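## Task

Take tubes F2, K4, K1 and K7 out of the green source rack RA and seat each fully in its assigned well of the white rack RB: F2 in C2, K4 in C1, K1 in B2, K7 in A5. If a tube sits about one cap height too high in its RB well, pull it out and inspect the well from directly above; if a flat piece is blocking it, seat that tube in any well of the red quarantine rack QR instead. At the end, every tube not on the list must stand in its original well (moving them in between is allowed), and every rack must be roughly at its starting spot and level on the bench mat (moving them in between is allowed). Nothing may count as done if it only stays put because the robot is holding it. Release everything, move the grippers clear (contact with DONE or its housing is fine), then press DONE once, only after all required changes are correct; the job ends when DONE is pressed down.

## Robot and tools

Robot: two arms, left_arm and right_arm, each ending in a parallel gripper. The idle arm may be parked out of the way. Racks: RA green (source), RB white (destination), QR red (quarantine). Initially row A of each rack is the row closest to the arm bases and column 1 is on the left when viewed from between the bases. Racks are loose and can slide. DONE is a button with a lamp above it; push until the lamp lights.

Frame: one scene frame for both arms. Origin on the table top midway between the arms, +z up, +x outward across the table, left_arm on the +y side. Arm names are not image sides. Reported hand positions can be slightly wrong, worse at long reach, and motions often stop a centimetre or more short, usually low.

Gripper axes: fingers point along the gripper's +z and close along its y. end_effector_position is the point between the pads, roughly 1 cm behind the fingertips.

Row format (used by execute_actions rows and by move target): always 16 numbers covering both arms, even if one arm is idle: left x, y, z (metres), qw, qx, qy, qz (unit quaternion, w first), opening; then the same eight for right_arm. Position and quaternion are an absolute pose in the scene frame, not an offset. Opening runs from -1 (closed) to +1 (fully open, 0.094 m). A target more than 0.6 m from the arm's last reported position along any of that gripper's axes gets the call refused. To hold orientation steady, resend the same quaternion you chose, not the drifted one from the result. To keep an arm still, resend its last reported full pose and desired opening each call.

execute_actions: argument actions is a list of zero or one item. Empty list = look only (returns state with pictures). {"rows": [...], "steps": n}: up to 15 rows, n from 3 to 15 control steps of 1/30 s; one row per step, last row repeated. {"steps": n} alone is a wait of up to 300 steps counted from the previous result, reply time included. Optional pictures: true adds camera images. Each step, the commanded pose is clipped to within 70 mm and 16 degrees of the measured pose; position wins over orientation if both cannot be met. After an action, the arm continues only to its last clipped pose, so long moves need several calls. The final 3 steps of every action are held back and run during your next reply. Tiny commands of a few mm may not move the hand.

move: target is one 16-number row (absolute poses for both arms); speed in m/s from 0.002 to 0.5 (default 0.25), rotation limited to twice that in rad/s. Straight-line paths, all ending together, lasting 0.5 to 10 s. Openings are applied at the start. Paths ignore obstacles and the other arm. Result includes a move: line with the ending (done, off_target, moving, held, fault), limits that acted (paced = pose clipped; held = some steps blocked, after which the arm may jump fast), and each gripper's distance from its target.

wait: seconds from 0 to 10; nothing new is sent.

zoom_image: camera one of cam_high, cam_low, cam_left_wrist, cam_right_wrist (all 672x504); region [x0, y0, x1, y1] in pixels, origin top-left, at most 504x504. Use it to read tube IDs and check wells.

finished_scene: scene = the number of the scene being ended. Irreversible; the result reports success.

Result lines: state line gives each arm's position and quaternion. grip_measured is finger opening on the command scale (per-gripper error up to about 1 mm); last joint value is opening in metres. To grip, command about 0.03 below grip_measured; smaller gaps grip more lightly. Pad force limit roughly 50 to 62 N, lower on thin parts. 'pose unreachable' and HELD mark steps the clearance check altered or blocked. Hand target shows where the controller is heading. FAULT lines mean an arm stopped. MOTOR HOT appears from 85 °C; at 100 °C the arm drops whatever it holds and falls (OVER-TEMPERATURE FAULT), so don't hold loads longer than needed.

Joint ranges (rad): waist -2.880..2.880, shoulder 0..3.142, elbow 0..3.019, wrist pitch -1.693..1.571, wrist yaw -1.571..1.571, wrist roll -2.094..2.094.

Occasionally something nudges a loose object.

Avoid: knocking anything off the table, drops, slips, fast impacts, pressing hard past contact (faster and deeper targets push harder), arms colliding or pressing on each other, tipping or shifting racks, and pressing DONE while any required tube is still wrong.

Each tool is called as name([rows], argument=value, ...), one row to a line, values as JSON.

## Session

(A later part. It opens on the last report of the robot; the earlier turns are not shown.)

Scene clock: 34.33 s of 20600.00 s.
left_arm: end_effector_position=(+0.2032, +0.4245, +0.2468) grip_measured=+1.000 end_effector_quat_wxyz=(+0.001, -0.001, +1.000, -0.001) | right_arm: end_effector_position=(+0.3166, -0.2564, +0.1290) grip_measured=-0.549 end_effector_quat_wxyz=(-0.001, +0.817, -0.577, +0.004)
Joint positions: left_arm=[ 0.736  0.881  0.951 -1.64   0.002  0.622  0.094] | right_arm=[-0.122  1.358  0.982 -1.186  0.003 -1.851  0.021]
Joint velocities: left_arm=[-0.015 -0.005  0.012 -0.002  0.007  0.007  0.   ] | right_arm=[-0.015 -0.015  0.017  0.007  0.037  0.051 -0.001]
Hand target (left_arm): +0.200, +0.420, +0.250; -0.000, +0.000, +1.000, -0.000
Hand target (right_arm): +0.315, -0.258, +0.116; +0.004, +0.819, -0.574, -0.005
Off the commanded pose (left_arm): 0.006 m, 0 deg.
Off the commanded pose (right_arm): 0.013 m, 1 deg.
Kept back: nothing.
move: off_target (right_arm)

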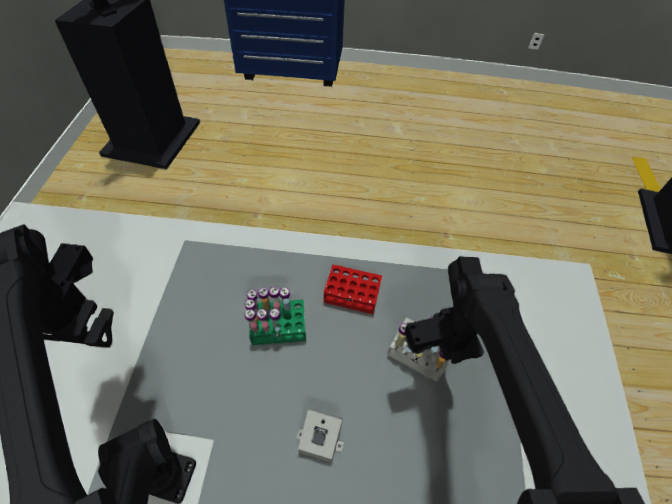

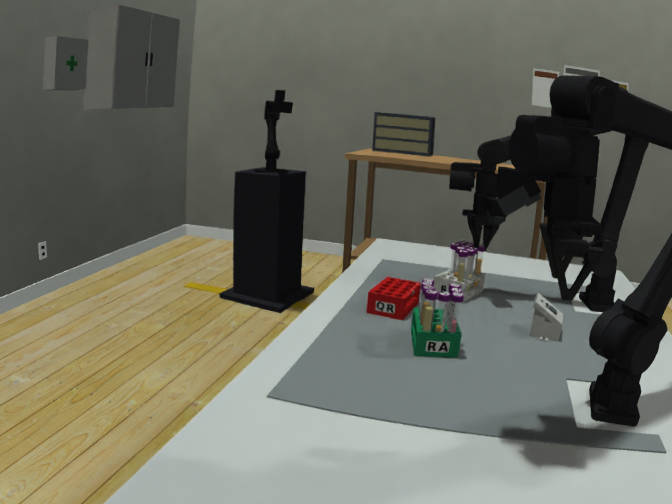

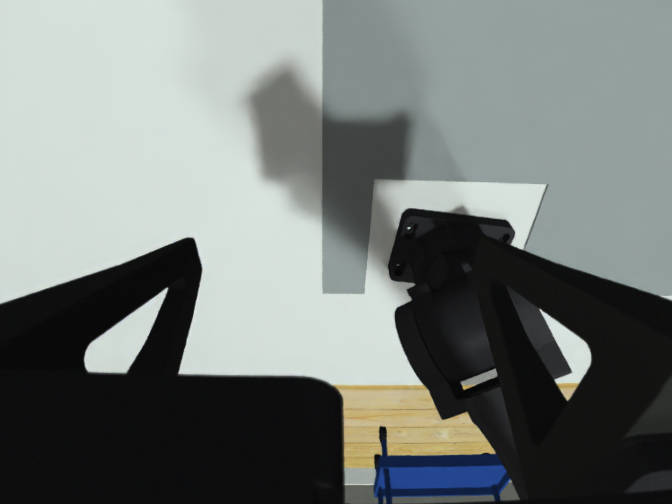

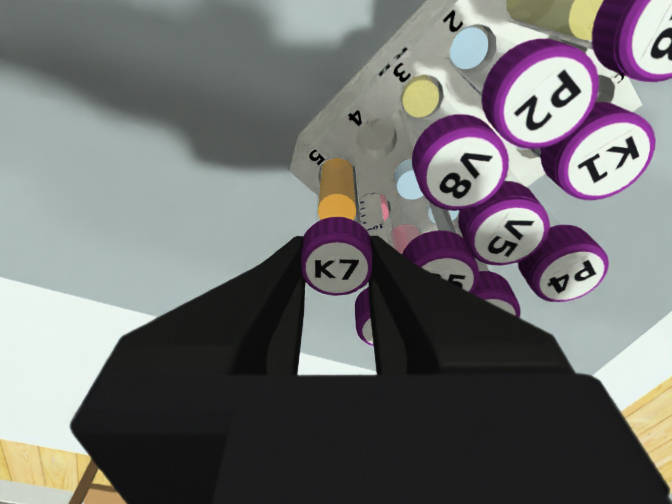

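execute_actions([
  {"rows":[[0.2,0.42,0.25,0,0,1,0,1,0.317,-0.257,0.128,0,-0.819,0.574,0,-0.45],[0.2,0.42,0.25,0,0,1,0,1,0.317,-0.257,0.128,0,-0.819,0.574,0,-0.45],[0.2,0.42,0.25,0,0,1,0,1,0.317,-0.257,0.128,0,-0.819,0.574,0,-0.45],[0.2,0.42,0.25,0,0,1,0,1,0.322,-0.257,0.134,0.004,-0.819,0.574,-0.005,-0.45],[0.2,0.42,0.25,0,0,1,0,1,0.327,-0.257,0.139,0.007,-0.819,0.574,-0.01,-0.45],[0.2,0.42,0.25,0,0,1,0,1,0.331,-0.257,0.144,0.011,-0.819,0.574,-0.014,-0.45],[0.2,0.42,0.25,0,0,1,0,1,0.335,-0.257,0.149,0.015,-0.819,0.574,-0.019,-0.45],[0.2,0.42,0.25,0,0,1,0,1,0.339,-0.257,0.154,0.018,-0.819,0.574,-0.024,-0.45],[0.2,0.42,0.25,0,0,1,0,1,0.339,-0.257,0.158,0.018,-0.819,0.574,-0.024,-0.45],[0.2,0.42,0.25,0,0,1,0,1,0.339,-0.257,0.162,0.018,-0.819,0.574,-0.024,-0.45],[0.2,0.42,0.25,0,0,1,0,1,0.339,-0.257,0.167,0.018,-0.819,0.574,-0.024,-0.45],[0.2,0.42,0.25,0,0,1,0,1,0.339,-0.257,0.173,0.018,-0.819,0.574,-0.024,-0.45],[0.2,0.42,0.25,0,0,1,0,1,0.339,-0.257,0.18,0.018,-0.819,0.574,-0.024,-0.45],[0.2,0.42,0.25,0,0,1,0,1,0.339,-0.257,0.188,0.018,-0.819,0.574,-0.024,-0.45],[0.2,0.42,0.25,0,0,1,0,1,0.339,-0.257,0.198,0.018,-0.819,0.574,-0.024,-0.45]]},
])

execute_actions([
  {"rows":[[0.2,0.42,0.25,0,0,1,0,1,0.339,-0.257,0.205,0.018,-0.819,0.574,-0.024,-0.45],[0.2,0.42,0.25,0,0,1,0,1,0.339,-0.257,0.212,0.018,-0.819,0.574,-0.024,-0.45]],"steps":5},
])

move(target=[0.2,0.42,0.25,0,0,1,0,1,0.431,0.108,0.195,0.015,-0.609,0.793,0,-0.36], speed=0.3)

Scene clock: 35.23 s of 20600.00 s.
left_arm: end_effector_position=(+0.2032, +0.4245, +0.2468) grip_measured=+1.000 end_effector_quat_wxyz=(+0.001, -0.001, +1.000, -0.001) | right_arm: end_effector_position=(+0.3175, -0.2560, +0.1370) grip_measured=-0.452 end_effector_quat_wxyz=(+0.001, +0.817, -0.577, +0.000)
Joint positions: left_arm=[ 0.736  0.881  0.951 -1.64   0.002  0.622  0.094] | right_arm=[-0.122  1.358  1.005 -1.218  0.002 -1.852  0.026]
Joint velocities: left_arm=[-0.015 -0.005  0.002 -0.002 -0.051 -0.007  0.   ] | right_arm=[-0.015 -0.005  0.256 -0.344 -0.037  0.081  0.001]
Steps of this call (steps 1 to 15: nothing new was sent; steps 16 to 27: the first 12 steps of this action). Readings (end_effector_position):
16: left_arm (+0.2032, +0.4245, +0.2468) | right_arm (+0.3166, -0.2563, +0.1290)
17: left_arm (+0.2032, +0.4245, +0.2468) | right_arm (+0.3166, -0.2561, +0.1290)
19: left_arm (+0.2032, +0.4245, +0.2468) | right_arm (+0.3166, -0.2561, +0.1290)
23: left_arm (+0.2032, +0.4245, +0.2468) | right_arm (+0.3163, -0.2561, +0.1295)
27: the state above

Scene clock: 35.40 s of 20600.00 s.
left_arm: end_effector_position=(+0.2032, +0.4245, +0.2468) grip_measured=+1.000 end_effector_quat_wxyz=(+0.001, -0.001, +1.000, -0.001) | right_arm: end_effector_position=(+0.3198, -0.2559, +0.1631) grip_measured=-0.452 end_effector_quat_wxyz=(+0.005, +0.817, -0.577, -0.005)
Joint positions: left_arm=[ 0.736  0.881  0.951 -1.64   0.002  0.622  0.094] | right_arm=[-0.122  1.35   1.069 -1.304  0.002 -1.852  0.026]
Joint velocities: left_arm=[-0.015  0.005 -0.007 -0.022 -0.066  0.007  0.   ] | right_arm=[-0.015 -0.112  0.452 -0.554  0.007  0.007  0.   ]
Off your previous action's commanded pose (left_arm): 0.006 m, 0 deg at its last step (step 3 of this call).
Off your previous action's commanded pose (right_arm): 0.052 m, 4 deg at its last step (step 3 of this call).
Steps of this call (steps 1 to 3: the last 3 steps of your previous action; steps 4 to 5: the first 2 steps of this action). Readings (end_effector_position):
4: left_arm (+0.2032, +0.4245, +0.2468) | right_arm (+0.3191, -0.2559, +0.1561)
5: the state above

Scene clock: 37.73 s of 20600.00 s.
left_arm: end_effector_position=(+0.2032, +0.4245, +0.2468) grip_measured=+1.000 end_effector_quat_wxyz=(+0.001, -0.001, +1.000, -0.001) | right_arm: end_effector_position=(+0.4233, +0.0996, +0.1842) grip_measured=-0.362 end_effector_quat_wxyz=(+0.001, -0.618, +0.786, +0.004)
Joint positions: left_arm=[ 0.736  0.881  0.951 -1.64   0.002  0.622  0.094] | right_arm=[ 0.491  1.943  1.868 -1.495 -0.008 -0.659  0.03 ]
Joint velocities: left_arm=[ 0.015 -0.005  0.002 -0.012  0.007 -0.051  0.   ] | right_arm=[-0.015  0.005 -0.002 -0.007 -0.037 -0.022  0.   ]
Hand target (left_arm): +0.200, +0.420, +0.250; -0.000, +0.000, +1.000, -0.000
Hand target (right_arm): +0.437, +0.104, +0.198; +0.016, -0.609, +0.793, +0.002
Off your previous action's commanded pose (left_arm): 0.006 m, 0 deg at its last step (step 3 of this call).
Off your previous action's commanded pose (right_arm): 0.033 m, 3 deg at its last step (step 3 of this call).
Off the commanded pose (left_arm): 0.006 m, 0 deg.
Off the commanded pose (right_arm): 0.016 m, 2 deg.
Kept back: nothing.
move: off_target (right_arm)

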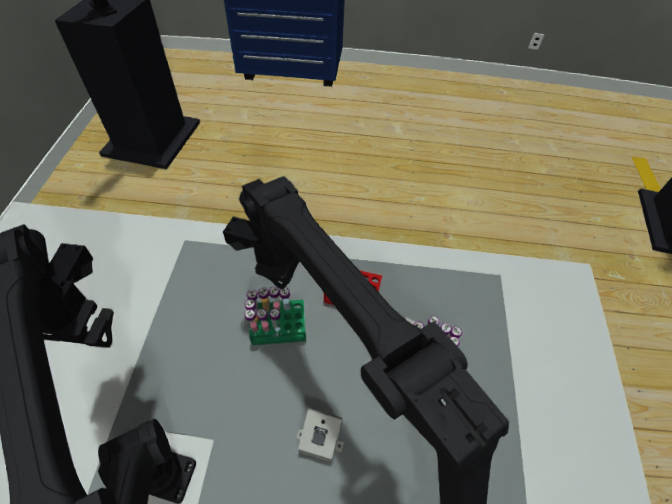

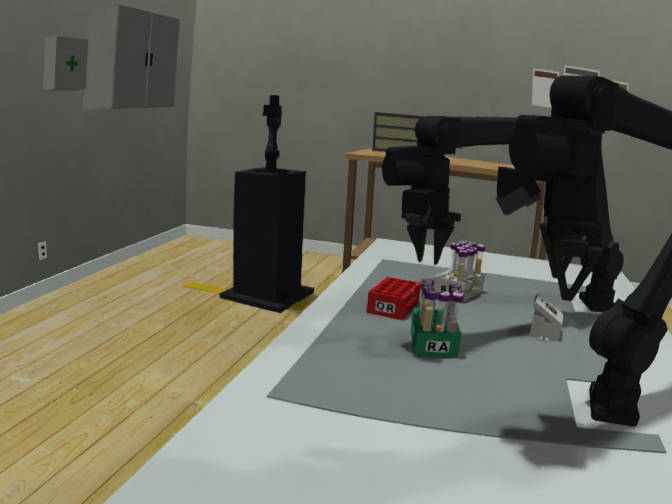

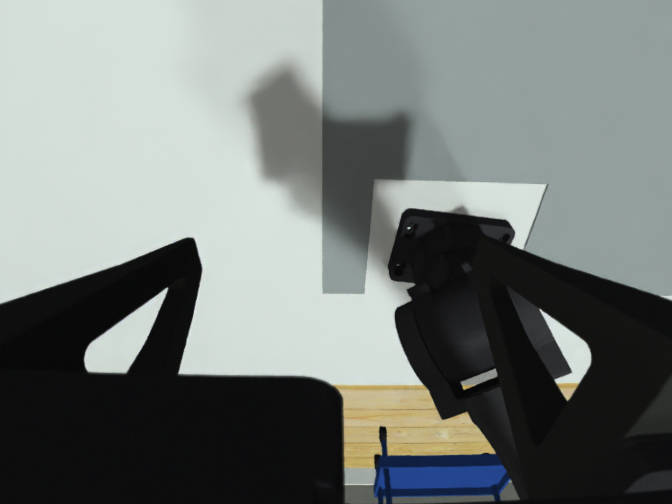

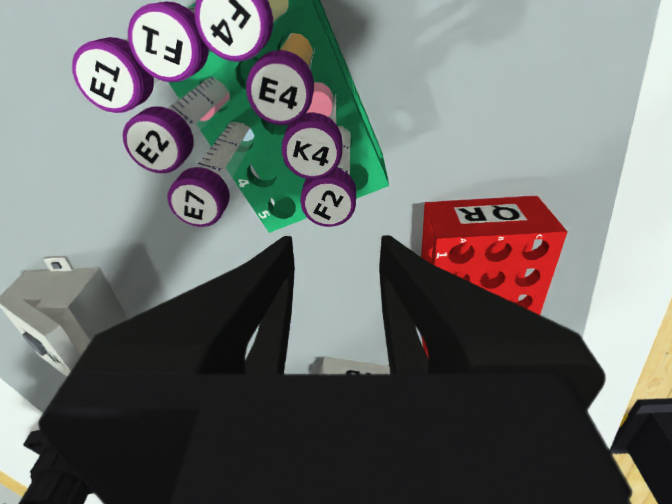

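move(target=[0.2,0.42,0.25,0,0,1,0,1,0.423,0.099,0.123,0,-0.62,0.785,0,-0.33], speed=0.05)

Scene clock: 39.53 s of 20600.00 s.
left_arm: end_effector_position=(+0.2032, +0.4245, +0.2468) grip_measured=+1.000 end_effector_quat_wxyz=(+0.001, -0.001, +1.000, -0.001) | right_arm: end_effector_position=(+0.4219, +0.0977, +0.1372) grip_measured=-0.332 end_effector_quat_wxyz=(+0.006, -0.617, +0.787, +0.002)
Joint positions: left_arm=[ 0.736  0.881  0.951 -1.64   0.002  0.622  0.094] | right_arm=[ 0.491  1.947  1.75  -1.362 -0.004 -0.658  0.031]
Joint velocities: left_arm=[ 0.005 -0.005  0.012  0.007 -0.037  0.051  0.   ] | right_arm=[-0.024 -0.015  0.007  0.012  0.051  0.037  0.001]
Hand target (left_arm): +0.200, +0.420, +0.250; -0.000, +0.000, +1.000, -0.000
Hand target (right_arm): +0.423, +0.099, +0.123; +0.000, -0.620, +0.785, +0.000
Off the commanded pose (left_arm): 0.006 m, 0 deg.
Off the commanded pose (right_arm): 0.014 m, 1 deg.
Kept back: nothing.
move: off_target (right_arm)

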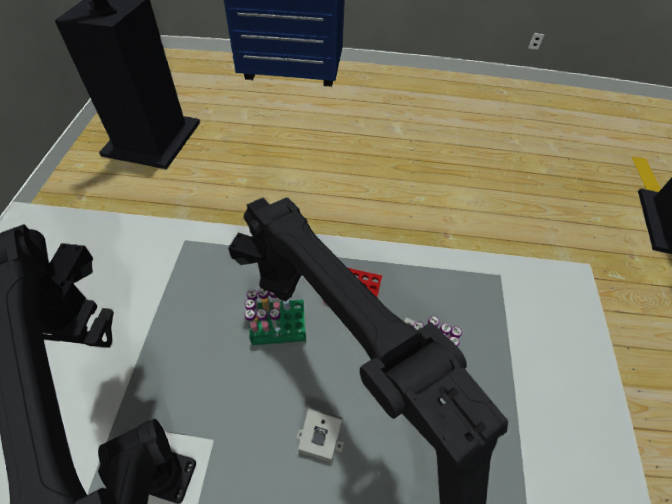

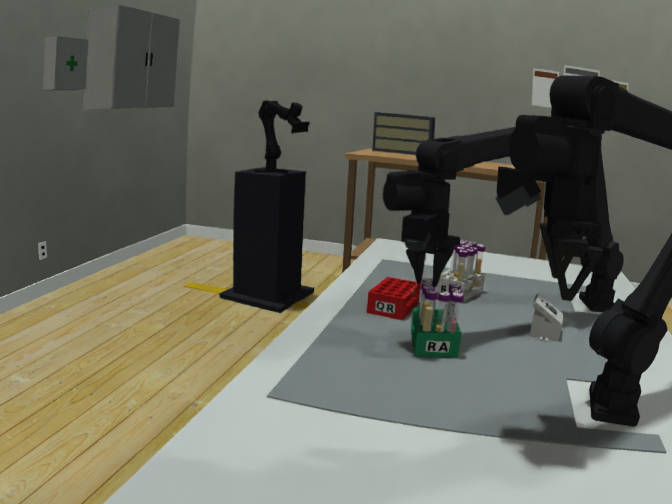

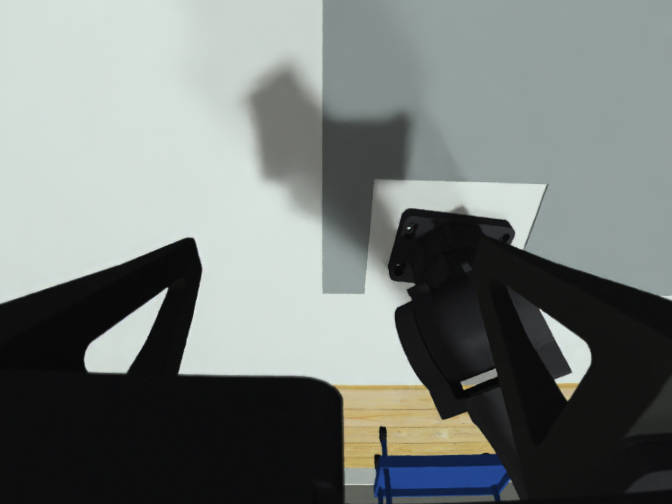

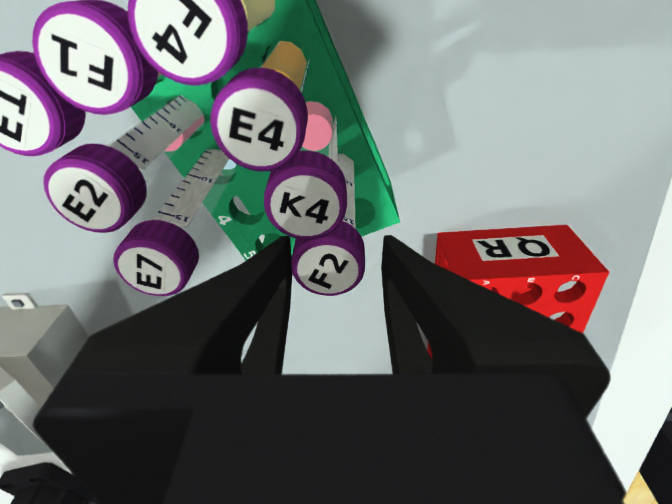

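execute_actions([
  {"rows":[[0.2,0.42,0.25,0,0,1,0,1,0.423,0.099,0.12,0,-0.62,0.785,0,-0.36],[0.2,0.42,0.25,0,0,1,0,1,0.423,0.099,0.12,0,-0.62,0.785,0,-0.4],[0.2,0.42,0.25,0,0,1,0,1,0.423,0.099,0.12,0,-0.62,0.785,0,-0.44],[0.2,0.42,0.25,0,0,1,0,1,0.423,0.099,0.12,0,-0.62,0.785,0,-0.48],[0.2,0.42,0.25,0,0,1,0,1,0.423,0.099,0.12,0,-0.62,0.785,0,-0.52],[0.2,0.42,0.25,0,0,1,0,1,0.423,0.099,0.12,0,-0.62,0.785,0,-0.575]],"steps":11},
])

execute_actions([
  {"rows":[[0.2,0.42,0.25,0,0,1,0,1,0.424,0.099,0.134,0,-0.62,0.785,0,-0.575],[0.2,0.42,0.25,0,0,1,0,1,0.426,0.101,0.140,0.006,-0.62,0.785,0,-0.575],[0.2,0.42,0.25,0,0,1,0,1,0.428,0.102,0.145,0.012,-0.62,0.785,0,-0.575],[0.2,0.42,0.25,0,0,1,0,1,0.430,0.104,0.150,0.018,-0.62,0.785,0,-0.575],[0.2,0.42,0.25,0,0,1,0,1,0.432,0.105,0.155,0.023,-0.62,0.785,0,-0.575],[0.2,0.42,0.25,0,0,1,0,1,0.434,0.107,0.160,0.028,-0.62,0.785,0,-0.575],[0.2,0.42,0.25,0,0,1,0,1,0.434,0.107,0.163,0.028,-0.62,0.785,0,-0.575],[0.2,0.42,0.25,0,0,1,0,1,0.434,0.107,0.166,0.028,-0.62,0.785,0,-0.575],[0.2,0.42,0.25,0,0,1,0,1,0.434,0.107,0.17,0.028,-0.62,0.785,0,-0.575],[0.2,0.42,0.25,0,0,1,0,1,0.434,0.107,0.173,0.028,-0.62,0.785,0,-0.575],[0.2,0.42,0.25,0,0,1,0,1,0.434,0.107,0.176,0.028,-0.62,0.785,0,-0.575],[0.2,0.42,0.25,0,0,1,0,1,0.434,0.107,0.18,0.028,-0.62,0.785,0,-0.575],[0.2,0.42,0.25,0,0,1,0,1,0.434,0.107,0.183,0.028,-0.62,0.785,0,-0.575],[0.2,0.42,0.25,0,0,1,0,1,0.434,0.107,0.186,0.028,-0.62,0.785,0,-0.575],[0.2,0.42,0.25,0,0,1,0,1,0.434,0.107,0.19,0.028,-0.62,0.785,0,-0.575]]},
])

execute_actions([
  {"rows":[[0.2,0.42,0.25,0,0,1,0,1,0.434,0.107,0.193,0.028,-0.62,0.785,0,-0.575],[0.2,0.42,0.25,0,0,1,0,1,0.434,0.107,0.196,0.028,-0.62,0.785,0,-0.575],[0.2,0.42,0.25,0,0,1,0,1,0.434,0.107,0.2,0.028,-0.62,0.785,0,-0.575],[0.2,0.42,0.25,0,0,1,0,1,0.434,0.107,0.204,0.028,-0.62,0.785,0,-0.575],[0.2,0.42,0.25,0,0,1,0,1,0.434,0.107,0.208,0.028,-0.62,0.785,0,-0.575],[0.2,0.42,0.25,0,0,1,0,1,0.434,0.107,0.212,0.028,-0.62,0.785,0,-0.575],[0.2,0.42,0.25,0,0,1,0,1,0.434,0.107,0.216,0.028,-0.62,0.785,0,-0.575],[0.2,0.42,0.25,0,0,1,0,1,0.434,0.107,0.22,0.028,-0.62,0.785,0,-0.575],[0.2,0.42,0.25,0,0,1,0,1,0.434,0.107,0.224,0.028,-0.62,0.785,0,-0.575],[0.2,0.42,0.25,0,0,1,0,1,0.434,0.107,0.228,0.028,-0.62,0.785,0,-0.575],[0.2,0.42,0.25,0,0,1,0,1,0.434,0.107,0.232,0.028,-0.62,0.785,0,-0.575],[0.2,0.42,0.25,0,0,1,0,1,0.434,0.107,0.235,0.028,-0.62,0.785,0,-0.575]]},
])

move(target=[0.2,0.42,0.25,0,0,1,0,1,0.425,-0.17,0.215,0,-0.174,0.985,0,-0.575])

move(target=[0.2,0.42,0.25,0,0,1,0,1,0.4,-0.209,0.187,0.01,-0.174,0.985,0,-0.575], speed=0.07)

Scene clock: 40.67 s of 20600.00 s.
left_arm: end_effector_position=(+0.2032, +0.4245, +0.2468) grip_measured=+1.000 end_effector_quat_wxyz=(+0.001, -0.001, +1.000, -0.001) | right_arm: end_effector_position=(+0.4216, +0.0974, +0.1345) grip_measured=-0.546 end_effector_quat_wxyz=(+0.006, -0.617, +0.787, +0.002)
Joint positions: left_arm=[ 0.736  0.881  0.951 -1.64   0.002  0.622  0.094] | right_arm=[ 0.491  1.947  1.744 -1.355 -0.003 -0.658  0.021]
Joint velocities: left_arm=[-0.005 -0.015  0.012 -0.002 -0.037 -0.007  0.   ] | right_arm=[-0.005  0.015  0.022 -0.007 -0.066  0.022 -0.001]
Steps of this call (steps 1 to 26: nothing new was sent; steps 27 to 34: the first 8 steps of this action). Readings (end_effector_position):
27: left_arm (+0.2032, +0.4245, +0.2468) | right_arm (+0.4220, +0.0976, +0.1367)
28: left_arm (+0.2032, +0.4245, +0.2468) | right_arm (+0.4221, +0.0977, +0.1363)
30: left_arm (+0.2032, +0.4245, +0.2468) | right_arm (+0.4220, +0.0976, +0.1351)
34: the state above

Scene clock: 41.17 s of 20600.00 s.
left_arm: end_effector_position=(+0.2032, +0.4245, +0.2468) grip_measured=+1.000 end_effector_quat_wxyz=(+0.001, -0.001, +1.000, -0.001) | right_arm: end_effector_position=(+0.4210, +0.0966, +0.1435) grip_measured=-0.546 end_effector_quat_wxyz=(+0.000, -0.617, +0.787, +0.001)
Joint positions: left_arm=[ 0.736  0.881  0.951 -1.64   0.002  0.622  0.094] | right_arm=[ 0.491  1.947  1.768 -1.39  -0.002 -0.658  0.021]
Joint velocities: left_arm=[-0.005 -0.005 -0.002 -0.032 -0.066  0.022  0.   ] | right_arm=[ 0.005 -0.005  0.178 -0.247 -0.022 -0.066  0.002]
Off your previous action's commanded pose (left_arm): 0.006 m, 0 deg at its last step (step 3 of this call).
Off your previous action's commanded pose (right_arm): 0.015 m, 1 deg at its last step (step 3 of this call).
Steps of this call (steps 1 to 3: the last 3 steps of your previous action; steps 4 to 15: the first 12 steps of this action). Readings (end_effector_position):
4: left_arm (+0.2032, +0.4245, +0.2468) | right_arm (+0.4215, +0.0971, +0.1345)
5: left_arm (+0.2032, +0.4245, +0.2468) | right_arm (+0.4211, +0.0969, +0.1345)
7: left_arm (+0.2032, +0.4245, +0.2468) | right_arm (+0.4209, +0.0965, +0.1345)
11: left_arm (+0.2032, +0.4245, +0.2468) | right_arm (+0.4207, +0.0964, +0.1359)
15: the state above

Scene clock: 41.67 s of 20600.00 s.
left_arm: end_effector_position=(+0.2032, +0.4245, +0.2468) grip_measured=+1.000 end_effector_quat_wxyz=(+0.001, -0.001, +1.000, -0.001) | right_arm: end_effector_position=(+0.4235, +0.0985, +0.1921) grip_measured=-0.546 end_effector_quat_wxyz=(-0.005, -0.617, +0.787, +0.001)
Joint positions: left_arm=[ 0.736  0.881  0.951 -1.64   0.002  0.622  0.094] | right_arm=[ 0.491  1.947  1.896 -1.529 -0.002 -0.658  0.021]
Joint velocities: left_arm=[-0.015 -0.015  0.007 -0.007 -0.007 -0.007  0.   ] | right_arm=[-0.005 -0.015  0.3   -0.271 -0.081 -0.037 -0.001]
Off your previous action's commanded pose (left_arm): 0.006 m, 0 deg at its last step (step 3 of this call).
Off your previous action's commanded pose (right_arm): 0.041 m, 3 deg at its last step (step 3 of this call).
Steps of this call (steps 1 to 3: the last 3 steps of your previous action; steps 4 to 15: the first 12 steps of this action). Readings (end_effector_position):
4: left_arm (+0.2032, +0.4245, +0.2468) | right_arm (+0.4219, +0.0972, +0.1549)
5: left_arm (+0.2032, +0.4245, +0.2468) | right_arm (+0.4220, +0.0973, +0.1576)
7: left_arm (+0.2032, +0.4245, +0.2468) | right_arm (+0.4223, +0.0976, +0.1637)
11: left_arm (+0.2032, +0.4245, +0.2468) | right_arm (+0.4227, +0.0979, +0.1769)
15: the state above

Scene clock: 44.40 s of 20600.00 s.
left_arm: end_effector_position=(+0.2032, +0.4245, +0.2468) grip_measured=+1.000 end_effector_quat_wxyz=(+0.001, -0.001, +1.000, -0.001) | right_arm: end_effector_position=(+0.4195, -0.1709, +0.2047) grip_measured=-0.546 end_effector_quat_wxyz=(-0.016, -0.180, +0.984, -0.001)
Joint positions: left_arm=[ 0.736  0.881  0.951 -1.64   0.002  0.622  0.094] | right_arm=[ 0.042  1.624  1.481 -1.46  -0.    -0.136  0.021]
Joint velocities: left_arm=[ 0.005  0.005  0.002  0.012  0.022 -0.081  0.   ] | right_arm=[ 0.015 -0.024 -0.002  0.007 -0.037 -0.007 -0.   ]
Hand target (left_arm): +0.200, +0.420, +0.250; -0.000, +0.000, +1.000, -0.000
Hand target (right_arm): +0.420, -0.169, +0.214; +0.000, -0.174, +0.985, -0.001
Off your previous action's commanded pose (left_arm): 0.006 m, 0 deg at its last step (step 3 of this call).
Off your previous action's commanded pose (right_arm): 0.035 m, 3 deg at its last step (step 3 of this call).
Off the commanded pose (left_arm): 0.006 m, 0 deg.
Off the commanded pose (right_arm): 0.012 m, 2 deg.
Kept back: nothing.
move: off_target (right_arm)

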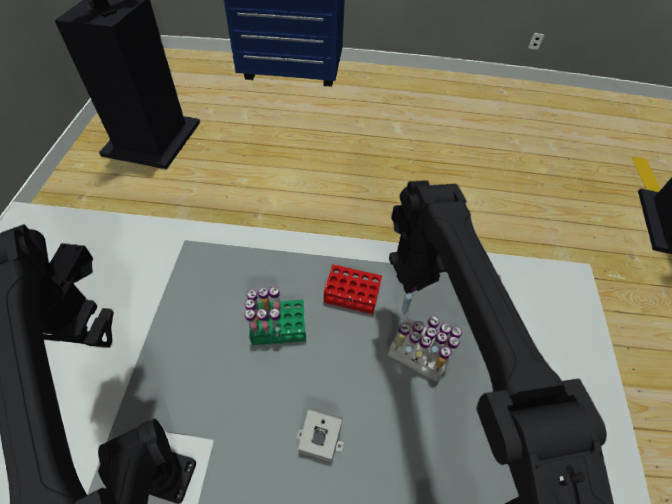

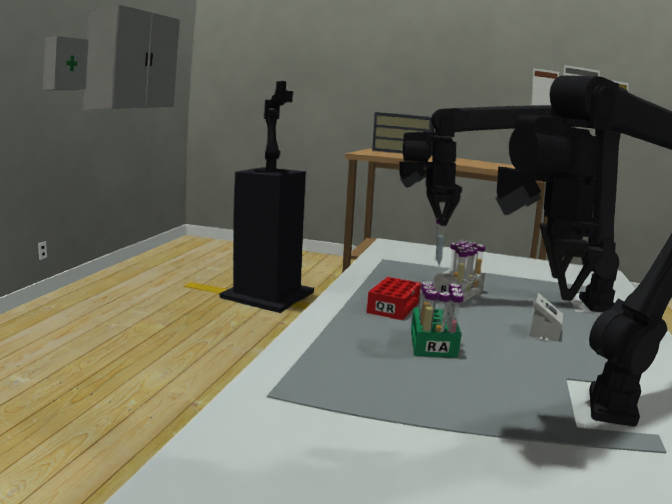

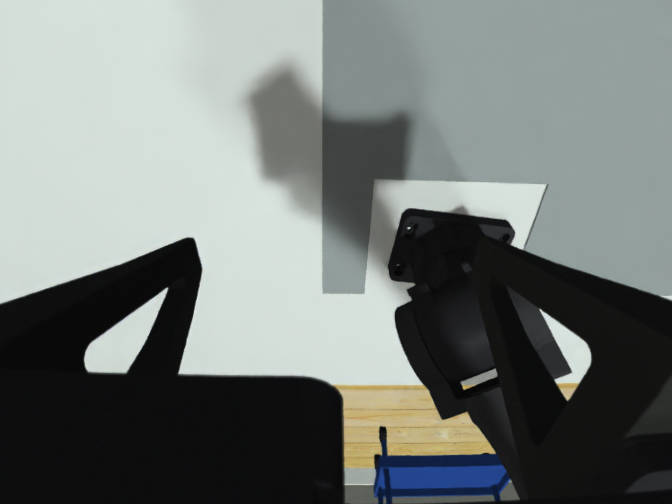

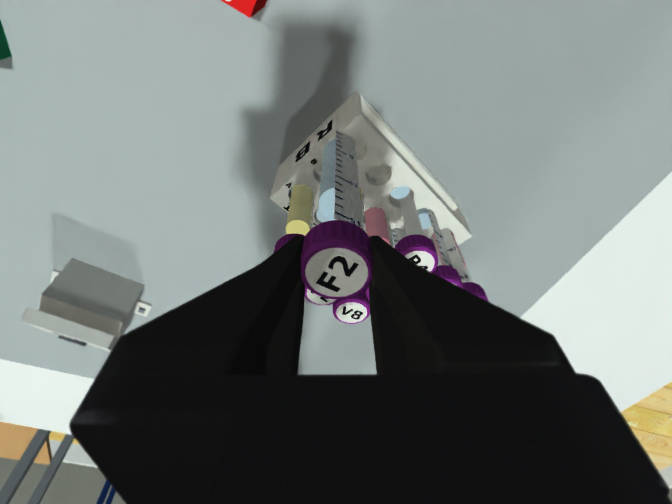

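Scene clock: 45.37 s of 20600.00 s.
left_arm: end_effector_position=(+0.2032, +0.4245, +0.2468) grip_measured=+1.000 end_effector_quat_wxyz=(+0.001, -0.001, +1.000, -0.001) | right_arm: end_effector_position=(+0.3982, -0.2066, +0.1801) grip_measured=-0.546 end_effector_quat_wxyz=(-0.004, -0.168, +0.986, +0.000)
Joint positions: left_arm=[ 0.736  0.881  0.951 -1.64   0.002  0.622  0.094] | right_arm=[-0.024  1.55   1.327 -1.356 -0.    -0.18   0.021]
Joint velocities: left_arm=[-0.015 -0.005 -0.007 -0.027  0.022 -0.022  0.   ] | right_arm=[ 0.005 -0.015 -0.012 -0.007  0.007 -0.007 -0.001]
Hand target (left_arm): +0.200, +0.420, +0.250; -0.000, +0.000, +1.000, -0.000
Hand target (right_arm): +0.399, -0.208, +0.187; +0.010, -0.174, +0.985, -0.000
Off the commanded pose (left_arm): 0.006 m, 0 deg.
Off the commanded pose (right_arm): 0.008 m, 2 deg.
Kept back: nothing.
move: done

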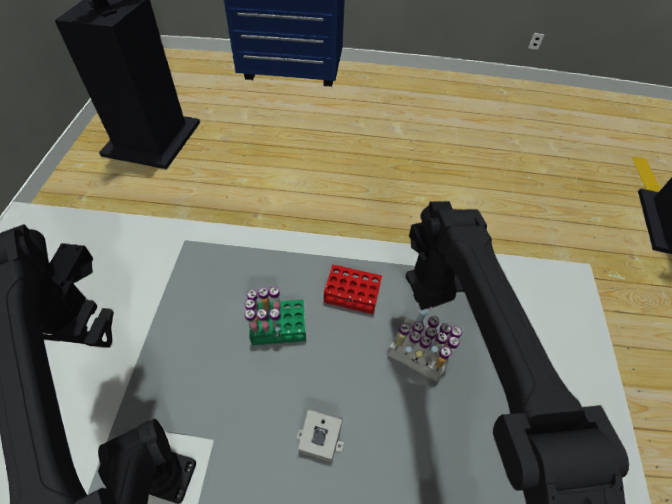

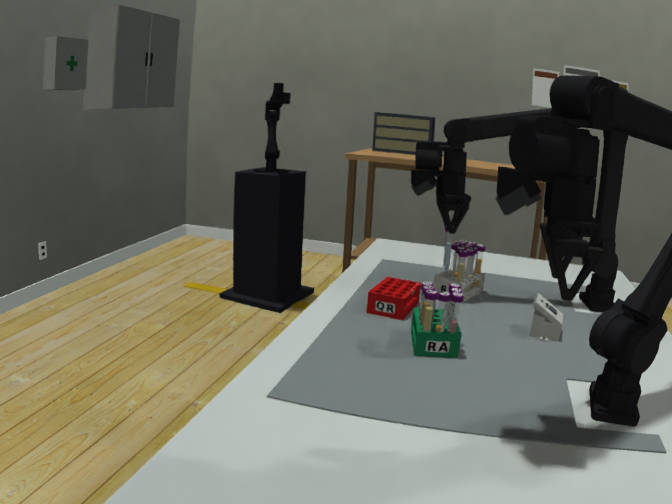

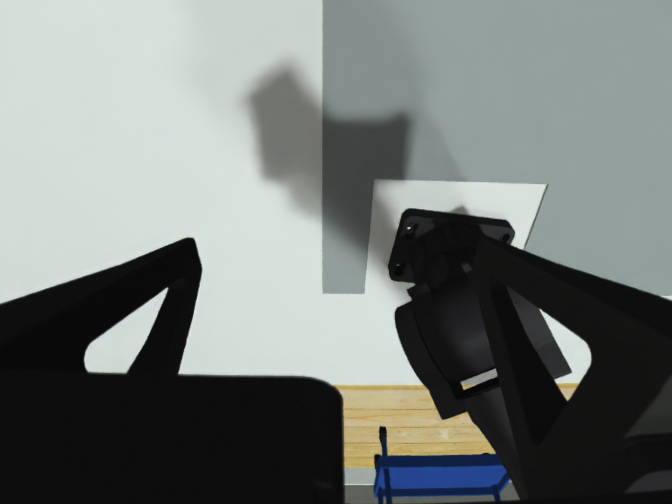

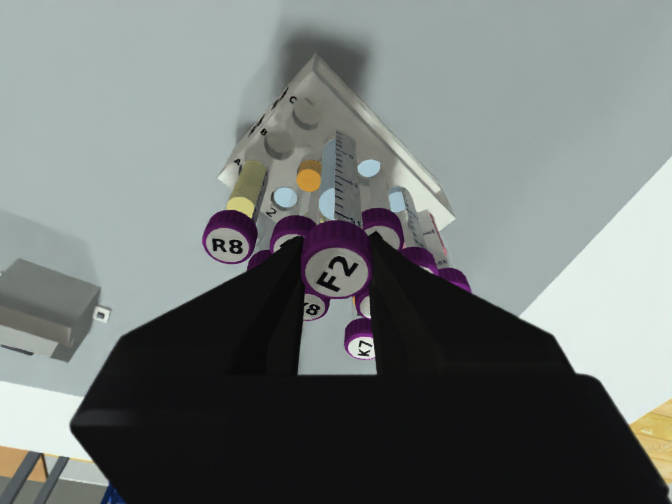

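move(target=[0.2,0.42,0.25,0,0,1,0,1,0.395,-0.21,0.152,0,-0.174,0.985,0,-0.575], speed=0.03)

Scene clock: 46.77 s of 20600.00 s.
left_arm: end_effector_position=(+0.2032, +0.4245, +0.2468) grip_measured=+1.000 end_effector_quat_wxyz=(+0.001, -0.001, +1.000, -0.001) | right_arm: end_effector_position=(+0.3931, -0.2080, +0.1562) grip_measured=-0.546 end_effector_quat_wxyz=(-0.002, -0.170, +0.985, -0.001)
Joint positions: left_arm=[ 0.736  0.881  0.951 -1.64   0.002  0.622  0.094] | right_arm=[-0.025  1.55   1.262 -1.287  0.001 -0.183  0.021]
Joint velocities: left_arm=[-0.005 -0.015 -0.017 -0.012 -0.066 -0.066  0.   ] | right_arm=[ 0.005  0.005 -0.022 -0.002 -0.007 -0.007 -0.001]
Hand target (left_arm): +0.200, +0.420, +0.250; -0.000, +0.000, +1.000, -0.000
Hand target (right_arm): +0.395, -0.210, +0.152; -0.000, -0.174, +0.985, +0.000
Off the commanded pose (left_arm): 0.006 m, 0 deg.
Off the commanded pose (right_arm): 0.005 m, 1 deg.
Kept back: nothing.
move: done

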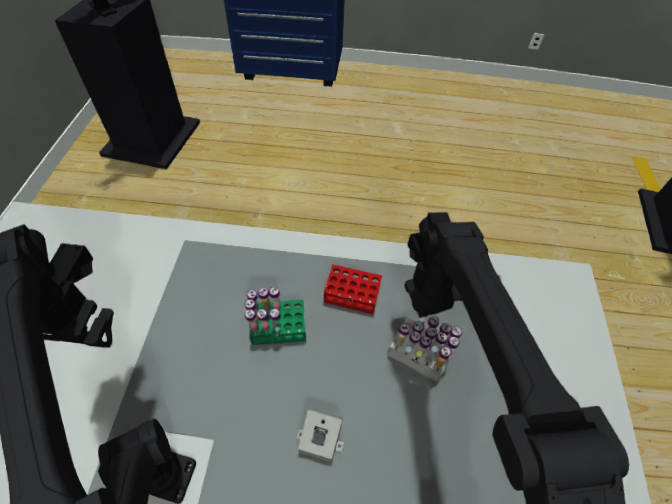

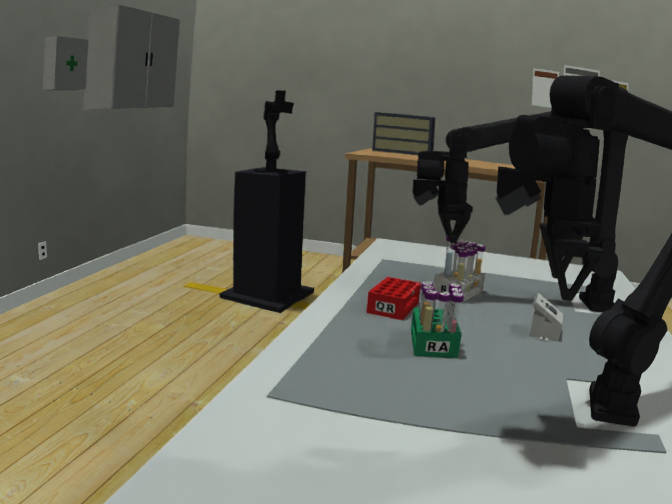

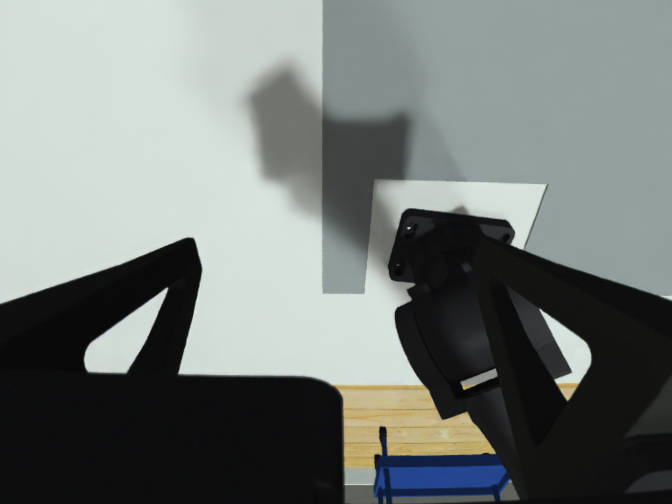

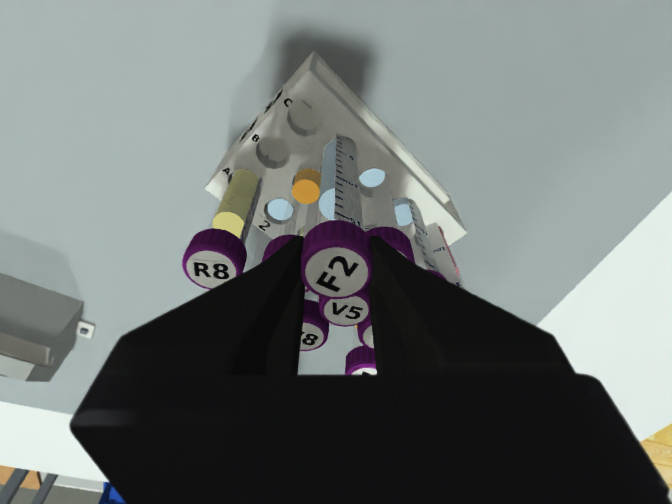

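move(target=[0.2,0.42,0.25,0,0,1,0,1,0.397,-0.208,0.116,-0.003,-0.174,0.985,0,-0.575], speed=0.03)

Scene clock: 48.57 s of 20600.00 s.
left_arm: end_effector_position=(+0.2032, +0.4245, +0.2468) grip_measured=+1.000 end_effector_quat_wxyz=(+0.001, -0.001, +1.000, -0.001) | right_arm: end_effector_position=(+0.3959, -0.2079, +0.1428) grip_measured=-0.546 end_effector_quat_wxyz=(+0.010, -0.170, +0.985, -0.002)
Joint positions: left_arm=[ 0.736  0.881  0.951 -1.64   0.002  0.622  0.094] | right_arm=[-0.025  1.553  1.229 -1.227  0.003 -0.183  0.021]
Joint velocities: left_arm=[-0.015 -0.005 -0.017  0.007 -0.007 -0.007  0.   ] | right_arm=[ 0.005  0.015 -0.007  0.007 -0.022  0.066  0.   ]
Hand target (left_arm): +0.200, +0.420, +0.250; -0.000, +0.000, +1.000, -0.000
Hand target (right_arm): +0.396, -0.208, +0.117; -0.003, -0.174, +0.985, -0.000
Off the commanded pose (left_arm): 0.006 m, 0 deg.
Off the commanded pose (right_arm): 0.027 m, 2 deg.
Kept back: nothing.
move: off_target (right_arm)

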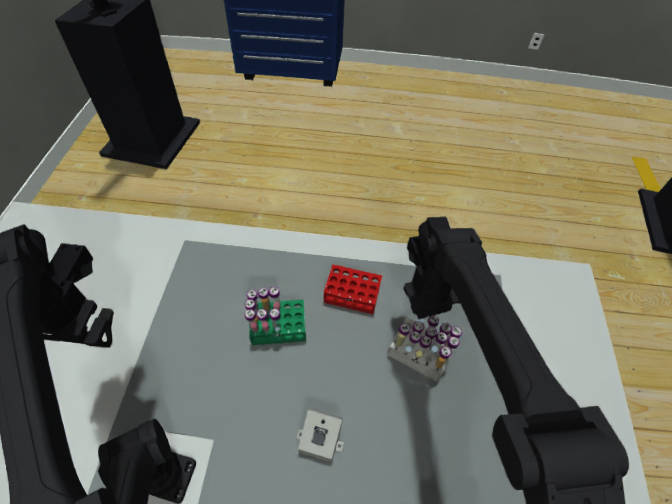

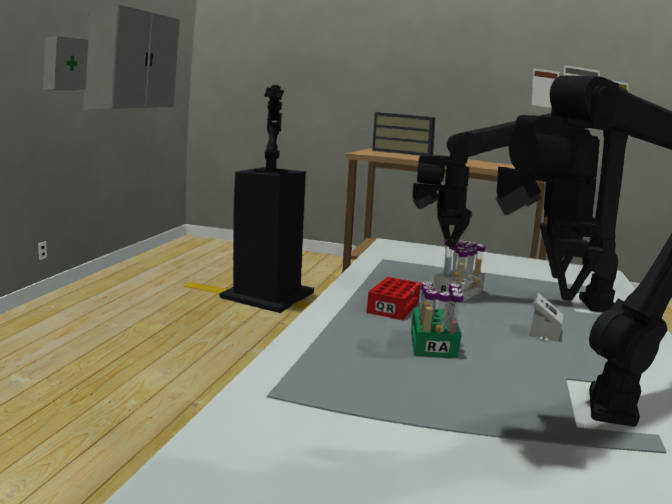

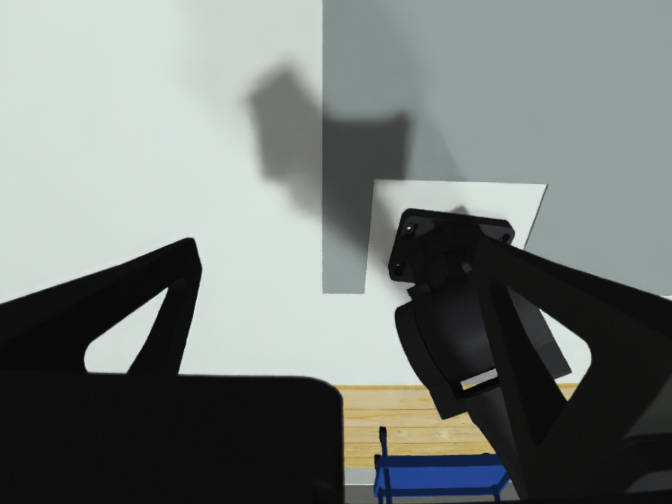

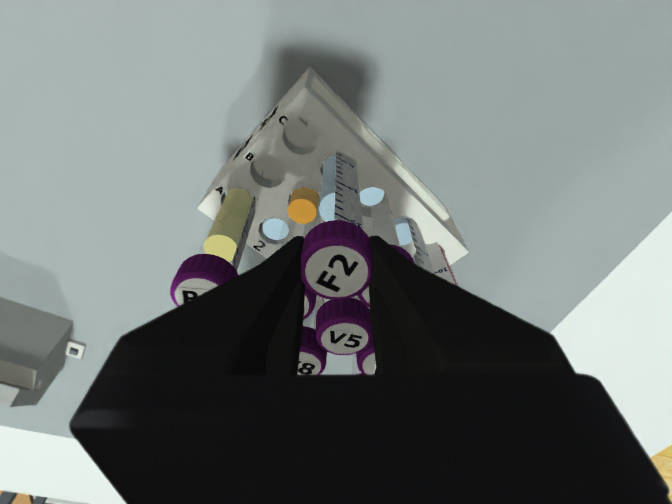

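execute_actions([
  {"rows":[[0.2,0.42,0.25,0,0,1,0,1,0.396,-0.208,0.143,0.01,-0.17,0.985,0,-0.575],[0.2,0.42,0.25,0,0,1,0,1,0.396,-0.208,0.143,0.01,-0.17,0.985,0,-0.575],[0.2,0.42,0.25,0,0,1,0,1,0.396,-0.208,0.143,0.01,-0.17,0.985,0,-0.42]]},
], pictures=true)

zoom_image(camera="cam_low", region=[420,220,510,300])

Scene clock: 49.10 s of 20600.00 s.
left_arm: end_effector_position=(+0.2032, +0.4245, +0.2468) grip_measured=+1.000 end_effector_quat_wxyz=(+0.001, -0.001, +1.000, -0.001) | right_arm: end_effector_position=(+0.3957, -0.2078, +0.1441) grip_measured=-0.422 end_effector_quat_wxyz=(+0.011, -0.170, +0.985, -0.001)
Joint positions: left_arm=[ 0.736  0.881  0.951 -1.64   0.002  0.622  0.094] | right_arm=[-0.025  1.55   1.229 -1.228  0.002 -0.183  0.027]
Joint velocities: left_arm=[ 0.015 -0.015 -0.017  0.002 -0.022 -0.081  0.   ] | right_arm=[-0.005 -0.005 -0.002  0.002 -0.037 -0.007  0.   ]
Steps of this call (steps 1 to 4: nothing new was sent; steps 5 to 16: the first 12 steps of this action). Readings (end_effector_position):
5: left_arm (+0.2032, +0.4245, +0.2468) | right_arm (+0.3957, -0.2080, +0.1435)
6: left_arm (+0.2032, +0.4245, +0.2468) | right_arm (+0.3957, -0.2080, +0.1441)
8: left_arm (+0.2032, +0.4245, +0.2468) | right_arm (+0.3957, -0.2078, +0.1441)
12: left_arm (+0.2032, +0.4245, +0.2468) | right_arm (+0.3957, -0.2078, +0.1441)
16: the state above

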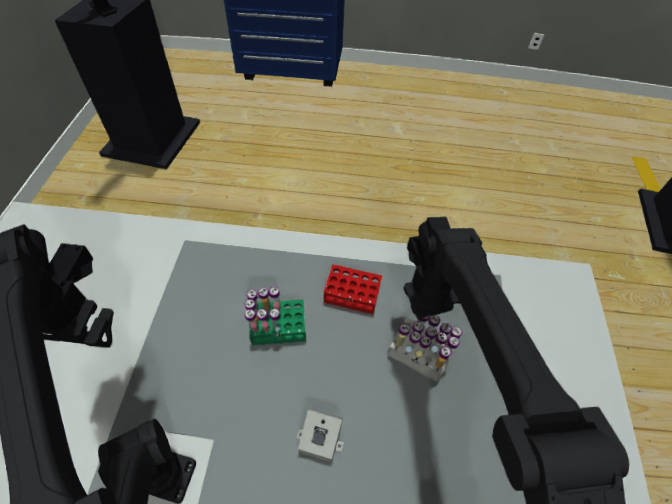

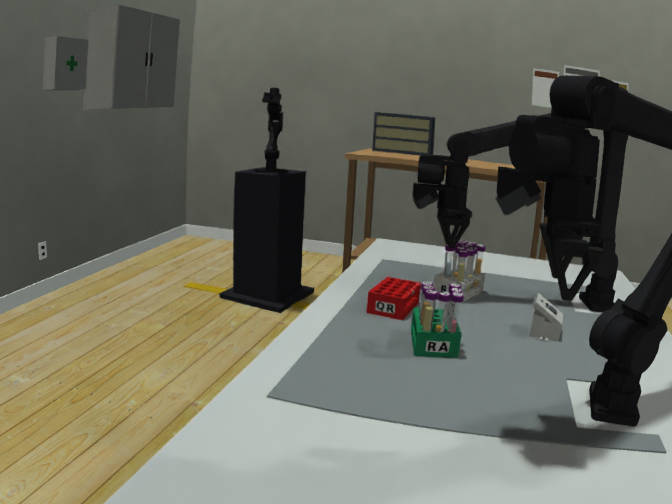

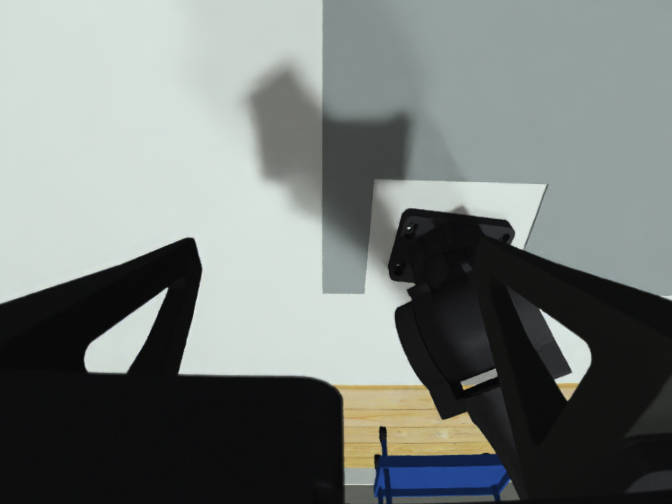

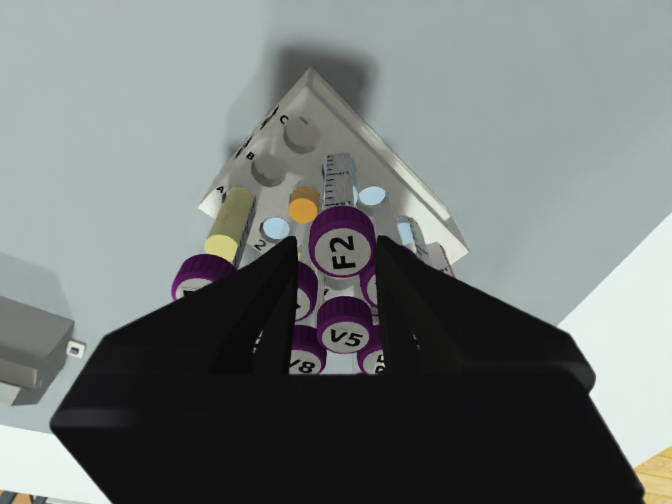

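Region (420, 220, 510, 300) of cam_low's 672x504 image, scaled by 5.600, with more detail than that image has.

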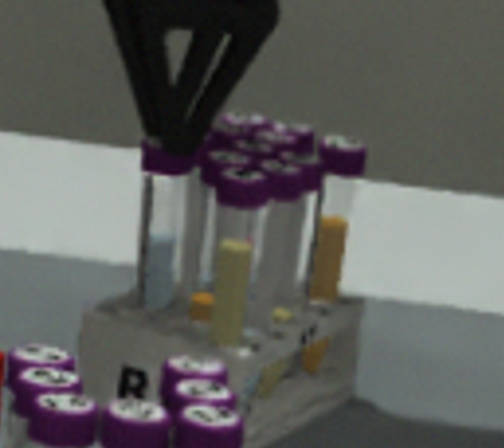

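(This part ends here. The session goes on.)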